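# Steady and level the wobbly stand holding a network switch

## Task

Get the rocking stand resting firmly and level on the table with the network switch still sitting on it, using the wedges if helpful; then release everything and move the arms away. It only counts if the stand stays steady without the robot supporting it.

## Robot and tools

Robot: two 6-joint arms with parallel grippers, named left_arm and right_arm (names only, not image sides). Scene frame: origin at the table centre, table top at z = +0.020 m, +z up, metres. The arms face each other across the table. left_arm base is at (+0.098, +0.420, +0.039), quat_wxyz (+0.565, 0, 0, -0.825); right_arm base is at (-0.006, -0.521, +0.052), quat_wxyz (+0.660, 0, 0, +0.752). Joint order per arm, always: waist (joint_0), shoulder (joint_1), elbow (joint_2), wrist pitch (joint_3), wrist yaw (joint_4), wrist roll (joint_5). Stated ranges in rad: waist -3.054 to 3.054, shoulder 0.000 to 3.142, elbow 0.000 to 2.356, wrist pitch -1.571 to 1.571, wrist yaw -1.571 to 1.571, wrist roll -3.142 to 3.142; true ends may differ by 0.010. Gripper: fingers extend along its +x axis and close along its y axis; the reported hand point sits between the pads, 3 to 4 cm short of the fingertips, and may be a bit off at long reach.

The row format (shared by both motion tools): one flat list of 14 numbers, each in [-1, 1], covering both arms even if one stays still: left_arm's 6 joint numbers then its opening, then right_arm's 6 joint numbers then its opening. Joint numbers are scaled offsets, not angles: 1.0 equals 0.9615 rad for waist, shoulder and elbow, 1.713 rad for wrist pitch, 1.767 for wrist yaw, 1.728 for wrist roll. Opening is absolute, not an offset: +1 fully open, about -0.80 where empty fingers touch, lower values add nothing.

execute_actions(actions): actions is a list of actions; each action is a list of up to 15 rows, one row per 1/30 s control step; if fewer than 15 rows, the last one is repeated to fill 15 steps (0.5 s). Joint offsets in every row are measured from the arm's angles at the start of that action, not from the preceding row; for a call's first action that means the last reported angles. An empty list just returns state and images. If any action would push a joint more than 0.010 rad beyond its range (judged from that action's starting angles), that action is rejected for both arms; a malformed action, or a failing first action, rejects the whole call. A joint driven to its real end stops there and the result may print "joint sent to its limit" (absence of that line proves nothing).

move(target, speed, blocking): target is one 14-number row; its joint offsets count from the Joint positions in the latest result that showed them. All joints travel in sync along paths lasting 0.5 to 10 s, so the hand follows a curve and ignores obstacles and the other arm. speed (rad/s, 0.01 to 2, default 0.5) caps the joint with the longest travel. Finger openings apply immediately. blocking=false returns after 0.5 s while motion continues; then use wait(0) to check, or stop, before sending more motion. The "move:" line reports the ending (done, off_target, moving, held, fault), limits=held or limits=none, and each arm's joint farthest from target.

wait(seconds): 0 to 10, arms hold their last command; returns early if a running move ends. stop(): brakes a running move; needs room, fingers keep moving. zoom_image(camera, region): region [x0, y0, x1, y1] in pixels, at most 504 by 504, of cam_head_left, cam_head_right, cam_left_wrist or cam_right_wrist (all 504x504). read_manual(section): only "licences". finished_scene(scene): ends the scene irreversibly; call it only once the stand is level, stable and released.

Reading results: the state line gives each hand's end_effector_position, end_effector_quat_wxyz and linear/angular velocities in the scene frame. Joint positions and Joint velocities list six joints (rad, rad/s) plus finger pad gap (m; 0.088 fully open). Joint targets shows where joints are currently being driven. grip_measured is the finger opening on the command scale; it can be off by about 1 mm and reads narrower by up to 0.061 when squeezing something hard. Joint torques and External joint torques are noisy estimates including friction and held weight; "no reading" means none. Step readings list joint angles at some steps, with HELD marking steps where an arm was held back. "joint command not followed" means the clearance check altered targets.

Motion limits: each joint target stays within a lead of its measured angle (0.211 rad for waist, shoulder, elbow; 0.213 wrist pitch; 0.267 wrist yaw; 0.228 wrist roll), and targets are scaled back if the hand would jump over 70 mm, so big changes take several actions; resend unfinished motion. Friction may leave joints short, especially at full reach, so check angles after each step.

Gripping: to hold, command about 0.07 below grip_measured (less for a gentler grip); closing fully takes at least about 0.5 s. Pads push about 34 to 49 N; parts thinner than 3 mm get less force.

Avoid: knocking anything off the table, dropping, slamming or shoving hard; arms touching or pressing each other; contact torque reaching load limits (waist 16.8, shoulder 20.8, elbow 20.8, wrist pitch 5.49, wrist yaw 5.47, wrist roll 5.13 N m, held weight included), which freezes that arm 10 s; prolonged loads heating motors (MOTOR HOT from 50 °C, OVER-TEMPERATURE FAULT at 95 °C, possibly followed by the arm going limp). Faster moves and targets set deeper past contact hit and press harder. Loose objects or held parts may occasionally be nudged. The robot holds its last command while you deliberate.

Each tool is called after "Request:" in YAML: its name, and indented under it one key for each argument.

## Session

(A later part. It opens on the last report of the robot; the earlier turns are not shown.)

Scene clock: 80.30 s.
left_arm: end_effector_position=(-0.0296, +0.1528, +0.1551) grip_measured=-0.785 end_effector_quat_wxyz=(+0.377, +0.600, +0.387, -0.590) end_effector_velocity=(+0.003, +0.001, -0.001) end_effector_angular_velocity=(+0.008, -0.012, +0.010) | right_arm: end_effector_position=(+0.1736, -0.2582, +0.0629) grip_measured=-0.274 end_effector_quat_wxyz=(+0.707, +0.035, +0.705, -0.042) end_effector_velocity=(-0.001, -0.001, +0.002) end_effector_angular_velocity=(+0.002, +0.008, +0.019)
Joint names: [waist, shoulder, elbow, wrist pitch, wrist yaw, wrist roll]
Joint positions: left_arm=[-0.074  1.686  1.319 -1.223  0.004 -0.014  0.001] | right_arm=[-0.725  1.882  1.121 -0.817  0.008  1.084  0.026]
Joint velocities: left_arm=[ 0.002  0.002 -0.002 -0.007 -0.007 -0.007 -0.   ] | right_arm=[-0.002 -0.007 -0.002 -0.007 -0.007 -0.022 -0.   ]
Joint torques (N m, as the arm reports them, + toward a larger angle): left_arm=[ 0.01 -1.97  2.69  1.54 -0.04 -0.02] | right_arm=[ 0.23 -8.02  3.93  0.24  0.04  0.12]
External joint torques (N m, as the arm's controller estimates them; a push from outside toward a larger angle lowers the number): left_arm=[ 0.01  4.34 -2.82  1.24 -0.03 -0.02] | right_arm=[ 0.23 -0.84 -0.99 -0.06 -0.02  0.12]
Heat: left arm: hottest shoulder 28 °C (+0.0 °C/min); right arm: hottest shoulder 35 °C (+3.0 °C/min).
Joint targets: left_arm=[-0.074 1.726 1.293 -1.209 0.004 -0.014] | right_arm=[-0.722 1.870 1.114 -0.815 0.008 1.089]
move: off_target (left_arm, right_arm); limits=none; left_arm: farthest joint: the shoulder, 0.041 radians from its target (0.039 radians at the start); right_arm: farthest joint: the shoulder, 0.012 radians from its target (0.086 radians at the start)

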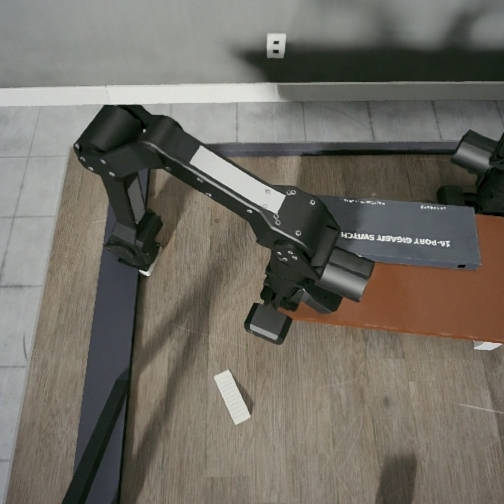

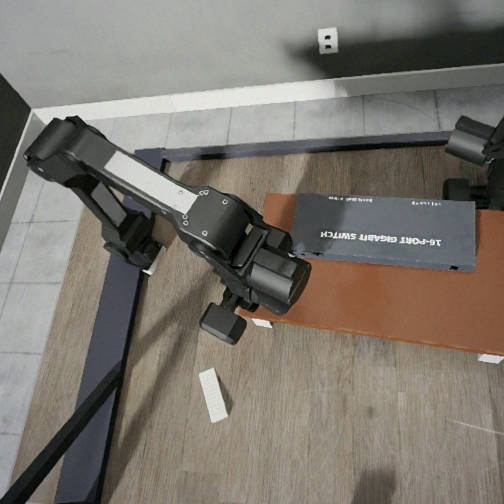

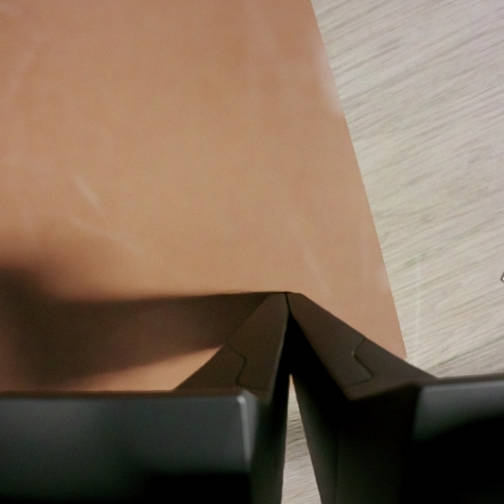

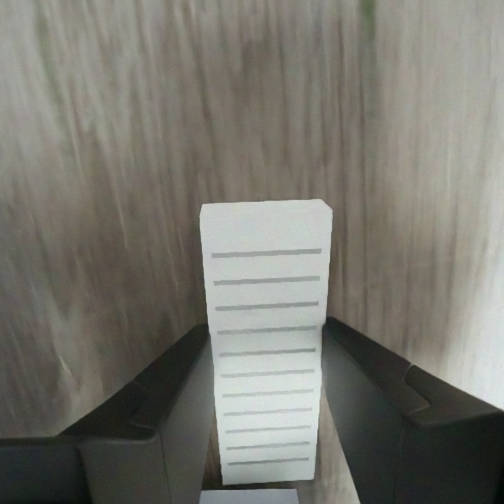

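Release, back off, close, push.

Request:
move:
  target: [0,0.04,-0.03,0.01,0,0,-1,0,0,0,0,0,0,0.4]

Request:
move:
  target: [0,0.04,-0.03,0.01,0,0,-1,-0.13,0.085,0.12,-0.018,0,-0.072,0.4]
  speed: 0.25

Request:
move:
  target: [0,0.04,-0.03,0.01,0,0,-1,0,0,0,0,0,0,-1]

Request:
move:
  target: [0,0.04,-0.03,0.01,0,0,-1,0.14,-0.095,-0.13,0.02,0,0.078,-1]
  speed: 0.1

Scene clock: 83.13 s.
left_arm: end_effector_position=(-0.0296, +0.1529, +0.1551) grip_measured=-0.785 end_effector_quat_wxyz=(+0.378, +0.599, +0.386, -0.591) end_effector_velocity=(+0.002, +0.003, -0.001) end_effector_angular_velocity=(+0.008, -0.012, +0.019) | right_arm: end_effector_position=(+0.1736, -0.2586, +0.0628) grip_measured=+0.396 end_effector_quat_wxyz=(+0.707, +0.034, +0.705, -0.042) end_effector_velocity=(-0.002, +0.002, +0.000) end_effector_angular_velocity=(+0.018, +0.014, +0.019)
Joint names: [waist, shoulder, elbow, wrist pitch, wrist yaw, wrist roll]
Joint positions: left_arm=[-0.074  1.684  1.317 -1.221  0.004 -0.014  0.001] | right_arm=[-0.725  1.882  1.121 -0.818  0.009  1.084  0.058]
Joint velocities: left_arm=[-0.002 -0.002 -0.007 -0.007 -0.007 -0.022 -0.   ] | right_arm=[-0.002 -0.002 -0.002  0.007 -0.022 -0.022  0.   ]
Joint torques (N m, as the arm reports them, + toward a larger angle): left_arm=[-0.08 -1.85  2.58  1.57 -0.06 -0.02] | right_arm=[ 0.   -6.73  4.78  0.16  0.03 -0.03]
External joint torques (N m, as the arm's controller estimates them; a push from outside toward a larger angle lowers the number): left_arm=[-0.08  4.5  -2.94  1.28 -0.06 -0.02] | right_arm=[-0.05  0.39 -0.1  -0.14 -0.01 -0.03]
Heat: left arm: hottest shoulder 28 °C (+0.0 °C/min); right arm: hottest shoulder 35 °C (+3.0 °C/min).
Joint targets: left_arm=[-0.074 1.724 1.291 -1.206 0.004 -0.014] | right_arm=[-0.725 1.882 1.121 -0.817 0.008 1.084]
move: off_target (left_arm); limits=none; left_arm: farthest joint: the shoulder, 0.041 radians from its target (0.039 radians at the start); right_arm: farthest joint: the wrist pitch, 0.001 radians from its target (0.000 radians at the start)

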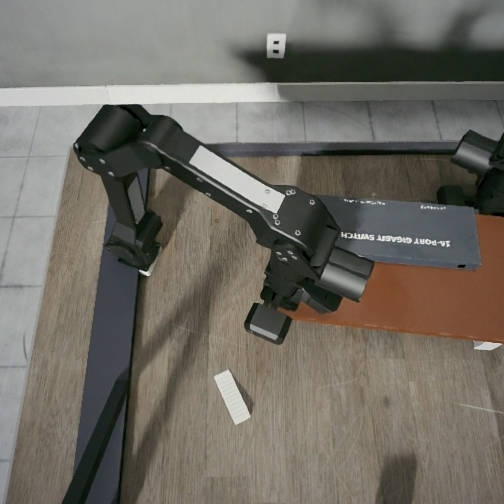

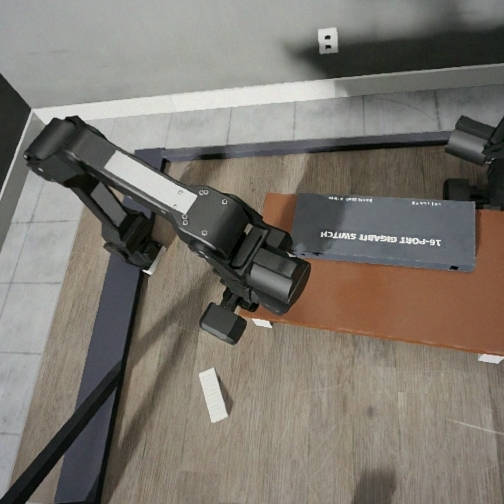

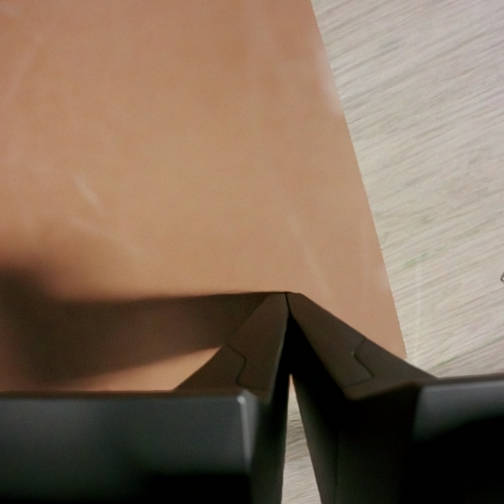

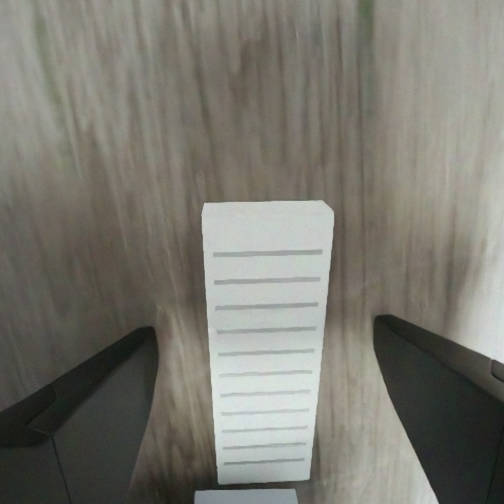

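Scene clock: 84.10 s.
left_arm: end_effector_position=(-0.0295, +0.1529, +0.1551) grip_measured=-0.785 end_effector_quat_wxyz=(+0.378, +0.599, +0.386, -0.591) end_effector_velocity=(+0.002, -0.002, -0.001) end_effector_angular_velocity=(-0.012, -0.019, -0.010) | right_arm: end_effector_position=(+0.2199, -0.2646, +0.0647) grip_measured=+0.397 end_effector_quat_wxyz=(+0.708, +0.038, +0.704, -0.041) end_effector_velocity=(-0.003, -0.000, +0.000) end_effector_angular_velocity=(+0.009, +0.021, +0.005)
Joint names: [waist, shoulder, elbow, wrist pitch, wrist yaw, wrist roll]
Joint positions: left_arm=[-0.074  1.682  1.315 -1.219  0.004 -0.014  0.001] | right_arm=[-0.848  1.952  1.228 -0.846  0.008  0.965  0.058]
Joint velocities: left_arm=[-0.002  0.002 -0.002  0.007 -0.022  0.007 -0.   ] | right_arm=[-0.002 -0.002 -0.002 -0.007 -0.022 -0.007 -0.   ]
Joint torques (N m, as the arm reports them, + toward a larger angle): left_arm=[-0.07 -1.94  2.65  1.59 -0.05 -0.03] | right_arm=[-0.14 -6.06  5.94 -0.05  0.08 -0.16]
External joint torques (N m, as the arm's controller estimates them; a push from outside toward a larger angle lowers the number): left_arm=[-0.08  4.41 -2.94  1.27 -0.04 -0.03] | right_arm=[-0.14  1.65  0.98 -0.36  0.03 -0.16]
Heat: left arm: hottest shoulder 28 °C (+0.0 °C/min); right arm: hottest shoulder 35 °C (+3.0 °C/min).
Joint targets: left_arm=[-0.074 1.722 1.288 -1.204 0.004 -0.014] | right_arm=[-0.850 1.964 1.237 -0.848 0.009 0.960]
move: off_target (left_arm, right_arm); limits=none; left_arm: farthest joint: the shoulder, 0.041 radians from its target (0.039 radians at the start); right_arm: farthest joint: the shoulder, 0.011 radians from its target (0.082 radians at the start)

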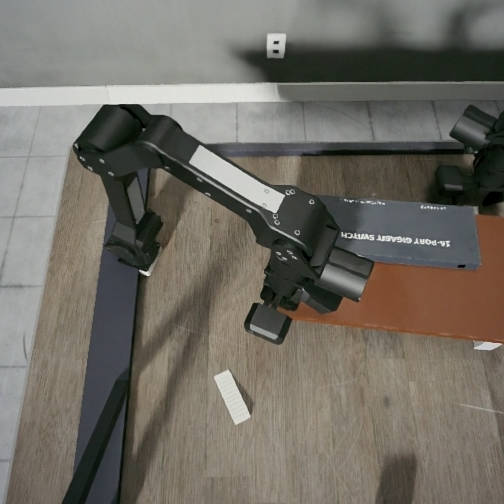

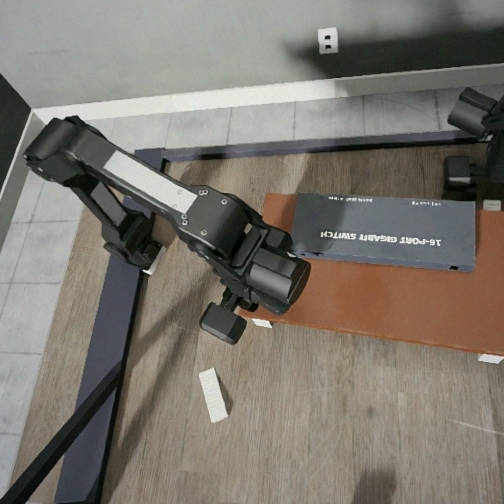

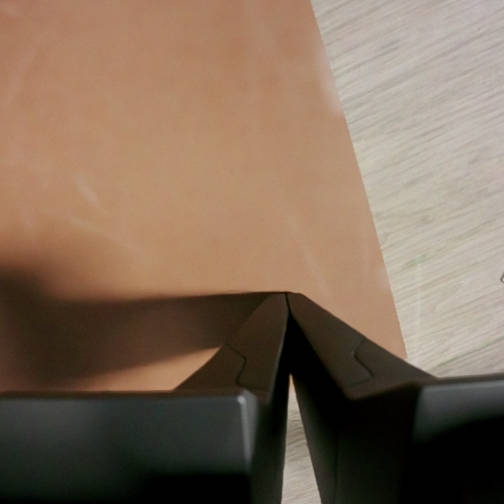

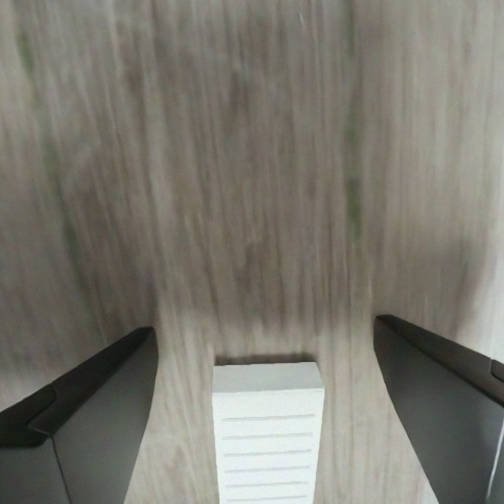

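Scene clock: 84.80 s.
left_arm: end_effector_position=(-0.0295, +0.1529, +0.1551) grip_measured=-0.785 end_effector_quat_wxyz=(+0.378, +0.598, +0.386, -0.592) end_effector_velocity=(+0.002, +0.003, -0.001) end_effector_angular_velocity=(+0.008, -0.012, -0.010) | right_arm: end_effector_position=(+0.2199, -0.2646, +0.0647) grip_measured=-0.796 end_effector_quat_wxyz=(+0.708, +0.038, +0.704, -0.041) end_effector_velocity=(-0.005, +0.001, +0.000) end_effector_angular_velocity=(+0.009, +0.021, +0.010)
Joint names: [waist, shoulder, elbow, wrist pitch, wrist yaw, wrist roll]
Joint positions: left_arm=[-0.074  1.68   1.313 -1.217  0.004 -0.014  0.001] | right_arm=[-0.848  1.952  1.228 -0.846  0.008  0.965  0.   ]
Joint velocities: left_arm=[-0.002 -0.002 -0.007 -0.007 -0.007  0.007 -0.   ] | right_arm=[ 0.002 -0.002 -0.002 -0.007 -0.022 -0.007  0.   ]
Joint torques (N m, as the arm reports them, + toward a larger angle): left_arm=[ 0.01 -1.94  2.66  1.59 -0.06 -0.03] | right_arm=[-0.01 -7.26  4.89  0.11  0.05 -0.02]
External joint torques (N m, as the arm's controller estimates them; a push from outside toward a larger angle lowers the number): left_arm=[ 0.01  4.37 -2.85  1.28 -0.06 -0.03] | right_arm=[-0.06  0.47 -0.11 -0.21  0.01 -0.02]
Heat: left arm: hottest shoulder 28 °C (+0.0 °C/min); right arm: hottest shoulder 35 °C (+3.0 °C/min).
Joint targets: left_arm=[-0.074 1.720 1.286 -1.202 0.004 -0.014] | right_arm=[-0.848 1.952 1.228 -0.846 0.008 0.965]
move: off_target (left_arm); limits=none; left_arm: farthest joint: the shoulder, 0.041 radians from its target (0.039 radians at the start); right_arm: farthest joint: the waist, 0.000 radians from its target (0.000 radians at the start)

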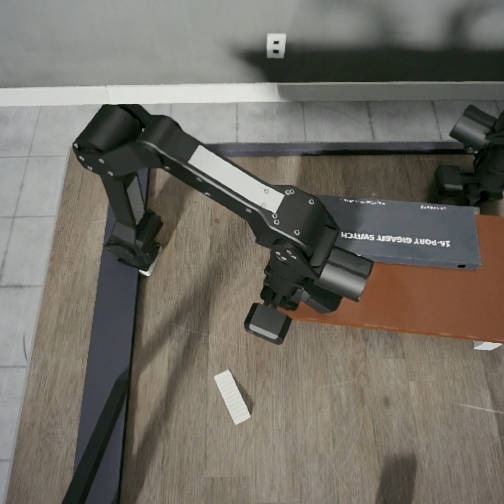

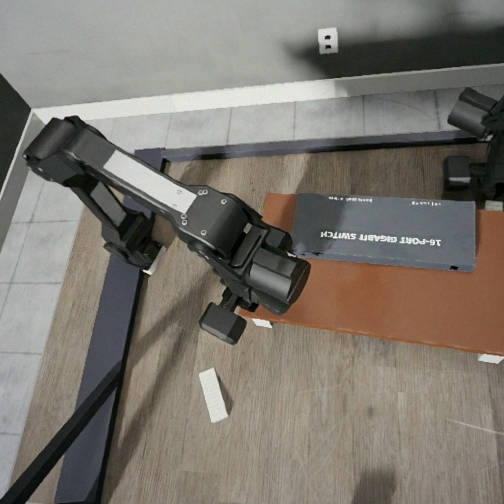

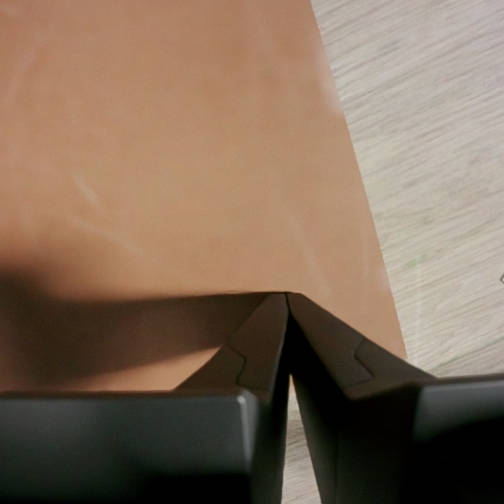

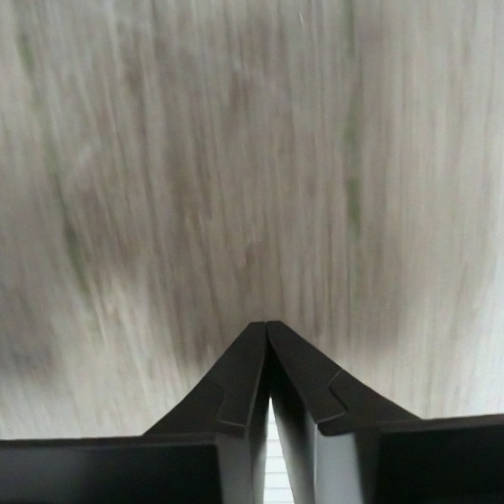

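Scene clock: 86.53 s.
left_arm: end_effector_position=(-0.0295, +0.1530, +0.1552) grip_measured=-0.785 end_effector_quat_wxyz=(+0.379, +0.597, +0.385, -0.593) end_effector_velocity=(+0.001, +0.002, +0.000) end_effector_angular_velocity=(+0.003, -0.010, +0.005) | right_arm: end_effector_position=(+0.1761, -0.2598, +0.0641) grip_measured=-0.796 end_effector_quat_wxyz=(+0.713, +0.040, +0.699, -0.046) end_effector_velocity=(-0.002, -0.003, -0.001) end_effector_angular_velocity=(-0.006, +0.013, +0.005)
Joint names: [waist, shoulder, elbow, wrist pitch, wrist yaw, wrist roll]
Joint positions: left_arm=[-0.074  1.678  1.311 -1.214  0.004 -0.014  0.001] | right_arm=[-0.728  1.873  1.114 -0.809  0.022  1.094  0.   ]
Joint velocities: left_arm=[-0.002 -0.002 -0.002 -0.007 -0.007 -0.007 -0.   ] | right_arm=[-0.002 -0.002 -0.007 -0.007 -0.007 -0.007 -0.   ]
Joint torques (N m, as the arm reports them, + toward a larger angle): left_arm=[-0.03 -1.92  2.52  1.59 -0.03 -0.04] | right_arm=[ 1.16 -7.98  3.46 -0.15 -0.43  0.13]
External joint torques (N m, as the arm's controller estimates them; a push from outside toward a larger angle lowers the number): left_arm=[-0.02  4.48 -3.08  1.27 -0.03 -0.04] | right_arm=[ 1.17 -0.9  -1.45 -0.47 -0.49  0.13]
Heat: left arm: hottest shoulder 28 °C (+0.0 °C/min); right arm: hottest shoulder 36 °C (+4.0 °C/min).
Joint targets: left_arm=[-0.074 1.718 1.284 -1.200 0.004 -0.014] | right_arm=[-0.714 1.861 1.103 -0.812 0.008 1.099]
move: off_target (left_arm, right_arm); limits=none; left_arm: farthest joint: the shoulder, 0.041 radians from its target (0.039 radians at the start); right_arm: farthest joint: the waist, 0.015 radians from its target (0.135 radians at the start)

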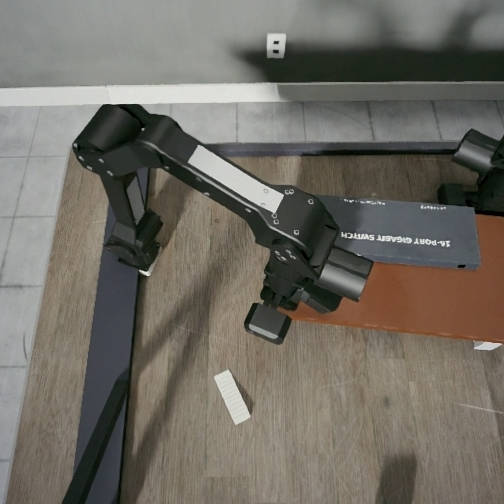

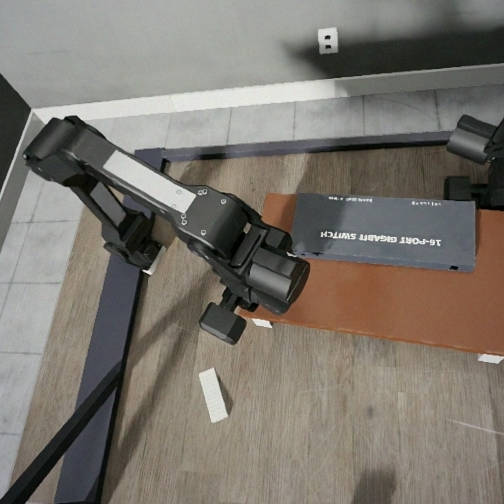

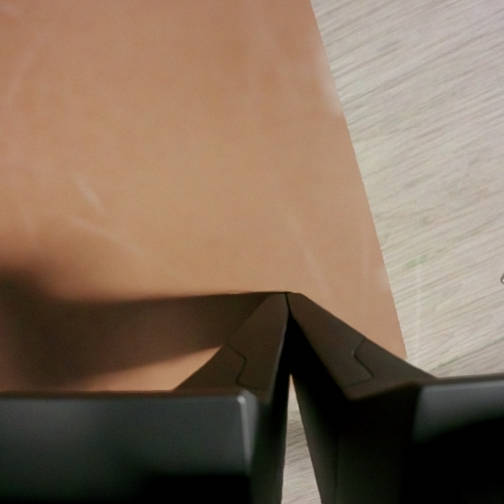

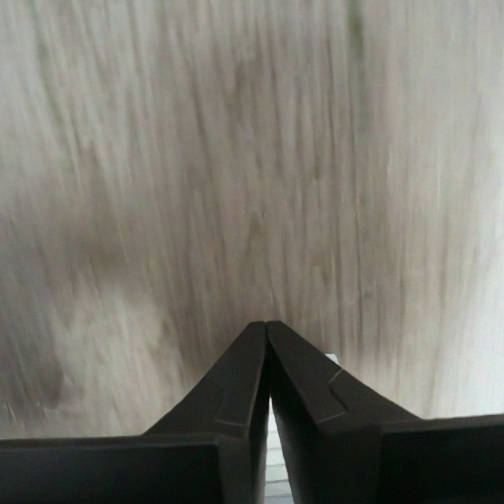

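Resistance met. Retreat.

Request:
move:
  target: [0,0.04,-0.03,0.01,0,0,-1,-0.1,0.07,0.1,-0.015,0,0,-1]
  speed: 0.25

Request:
move:
  target: [0,-0.3,0.1,-0.1,0,0,-1,0,-0.1,0.44,-0.3,0,0,0.4]
  speed: 0.3

Scene clock: 89.50 s.
left_arm: end_effector_position=(-0.0294, +0.1531, +0.1551) grip_measured=-0.785 end_effector_quat_wxyz=(+0.379, +0.597, +0.385, -0.593) end_effector_velocity=(+0.000, +0.000, -0.001) end_effector_angular_velocity=(-0.005, -0.006, +0.005) | right_arm: end_effector_position=(+0.2122, -0.2628, +0.0663) grip_measured=-0.796 end_effector_quat_wxyz=(+0.711, +0.075, +0.695, -0.077) end_effector_velocity=(+0.001, +0.002, -0.000) end_effector_angular_velocity=(+0.010, +0.001, +0.020)
Joint names: [waist, shoulder, elbow, wrist pitch, wrist yaw, wrist roll]
Joint positions: left_arm=[-0.074  1.676  1.308 -1.212  0.004 -0.014  0.001] | right_arm=[-0.822  1.929  1.202 -0.832  0.021  1.095  0.   ]
Joint velocities: left_arm=[-0.002 -0.002 -0.007  0.007 -0.007 -0.007 -0.   ] | right_arm=[-0.002  0.002  0.002  0.007 -0.007 -0.022  0.   ]
Joint torques (N m, as the arm reports them, + toward a larger angle): left_arm=[ 0.01 -1.78  2.64  1.58 -0.08 -0.02] | right_arm=[-0.17 -5.95  5.97 -0.03  0.11 -0.03]
External joint torques (N m, as the arm's controller estimates them; a push from outside toward a larger angle lowers the number): left_arm=[ 0.01  4.53 -2.87  1.28 -0.07 -0.02] | right_arm=[-0.19  1.59  0.96 -0.37  0.05 -0.03]
Heat: left arm: hottest shoulder 28 °C (+0.0 °C/min); right arm: hottest shoulder 36 °C (+4.1 °C/min).
Joint targets: left_arm=[-0.074 1.716 1.282 -1.197 0.004 -0.014] | right_arm=[-0.824 1.940 1.210 -0.834 0.022 1.095]
move: off_target (left_arm, right_arm); limits=none; left_arm: farthest joint: the shoulder, 0.041 radians from its target (0.039 radians at the start); right_arm: farthest joint: the shoulder, 0.011 radians from its target (0.067 radians at the start)

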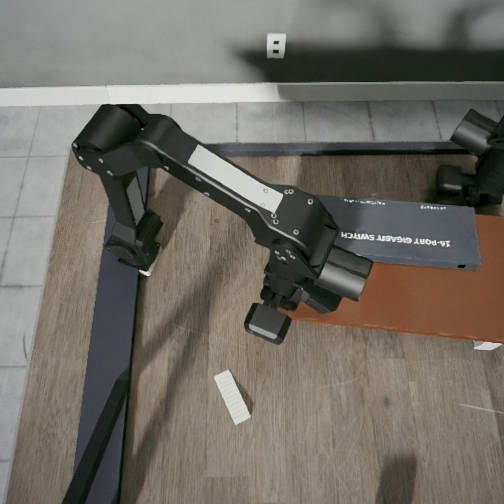

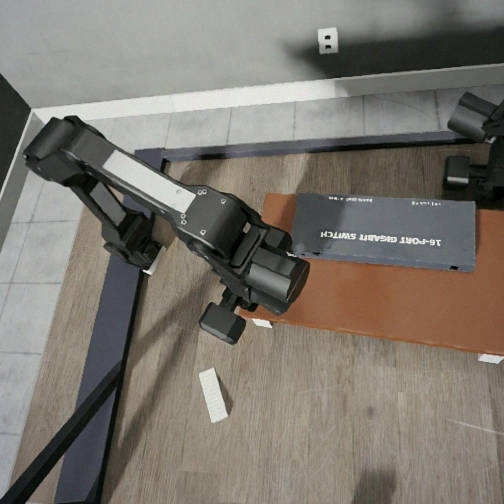

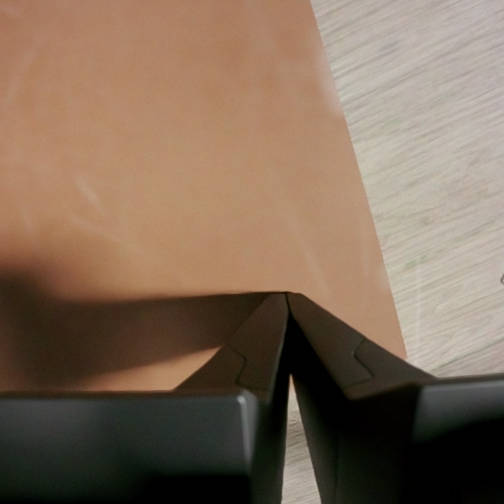

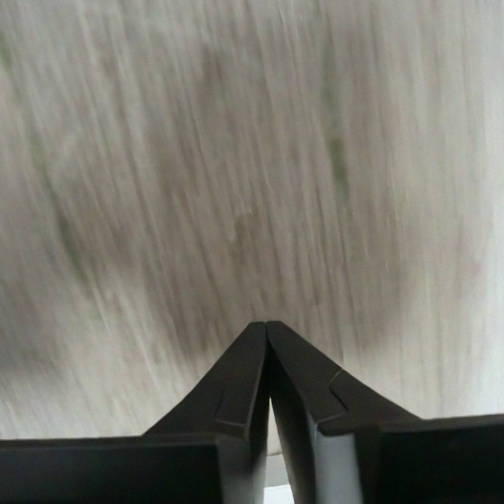

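Scene clock: 91.73 s.
left_arm: end_effector_position=(-0.0138, +0.1860, +0.2470) grip_measured=-0.785 end_effector_quat_wxyz=(+0.413, +0.537, +0.347, -0.649) end_effector_velocity=(-0.000, +0.001, -0.000) end_effector_angular_velocity=(+0.003, -0.011, -0.013) | right_arm: end_effector_position=(+0.2156, -0.2587, +0.1941) grip_measured=+0.397 end_effector_quat_wxyz=(+0.709, +0.072, +0.697, -0.081) end_effector_velocity=(-0.003, -0.000, +0.002) end_effector_angular_velocity=(+0.012, +0.019, +0.019)
Joint names: [waist, shoulder, elbow, wrist pitch, wrist yaw, wrist roll]
Joint positions: left_arm=[-0.074  1.397  1.392 -1.382  0.004 -0.014  0.001] | right_arm=[-0.822  1.845  1.616 -1.344  0.021  1.095  0.058]
Joint velocities: left_arm=[-0.007  0.002  0.002 -0.007 -0.007  0.007 -0.   ] | right_arm=[-0.002 -0.007 -0.002 -0.007 -0.022 -0.022 -0.   ]
Joint torques (N m, as the arm reports them, + toward a larger angle): left_arm=[-0.06 -5.07  7.82  0.66 -0.07 -0.01] | right_arm=[-0.01 -8.42  6.59 -0.07  0.06 -0.02]
External joint torques (N m, as the arm's controller estimates them; a push from outside toward a larger angle lowers the number): left_arm=[-0.03 -0.53  2.    0.   -0.07 -0.01] | right_arm=[-0.06 -0.79  1.02 -0.37  0.01 -0.02]
Heat: left arm: hottest shoulder 28 °C (+0.0 °C/min); right arm: hottest shoulder 36 °C (+4.0 °C/min).
Joint targets: left_arm=[-0.074 1.387 1.404 -1.383 0.004 -0.014] | right_arm=[-0.822 1.833 1.625 -1.346 0.021 1.095]
move: off_target (left_arm, right_arm); limits=none; left_arm: farthest joint: the elbow, 0.012 radians from its target (0.096 radians at the start); right_arm: farthest joint: the shoulder, 0.012 radians from its target (0.096 radians at the start)

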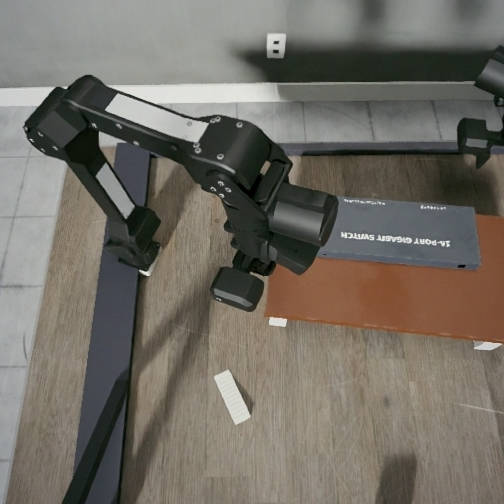

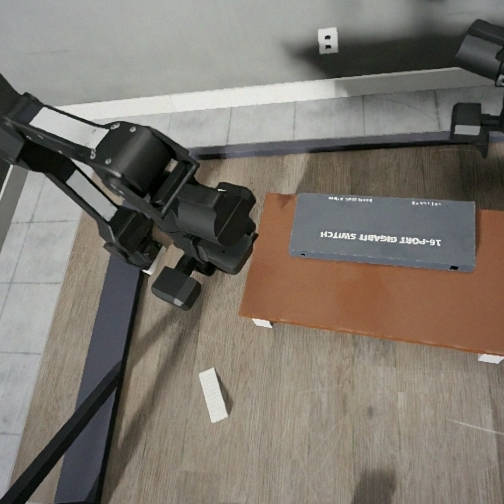

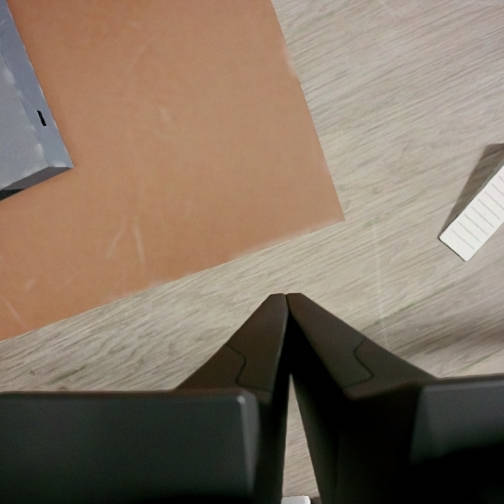

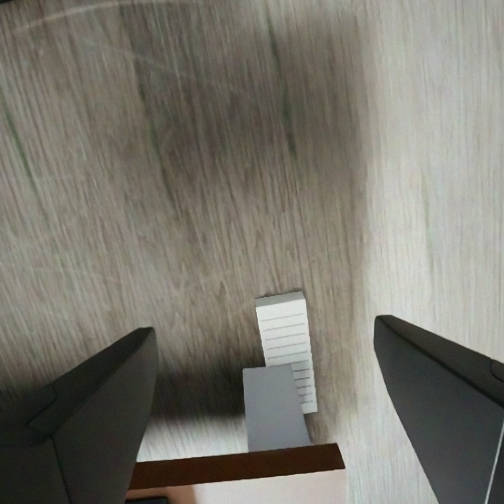

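Request:
finished_scene:
  scene: 2

The scene is finished: the task was done.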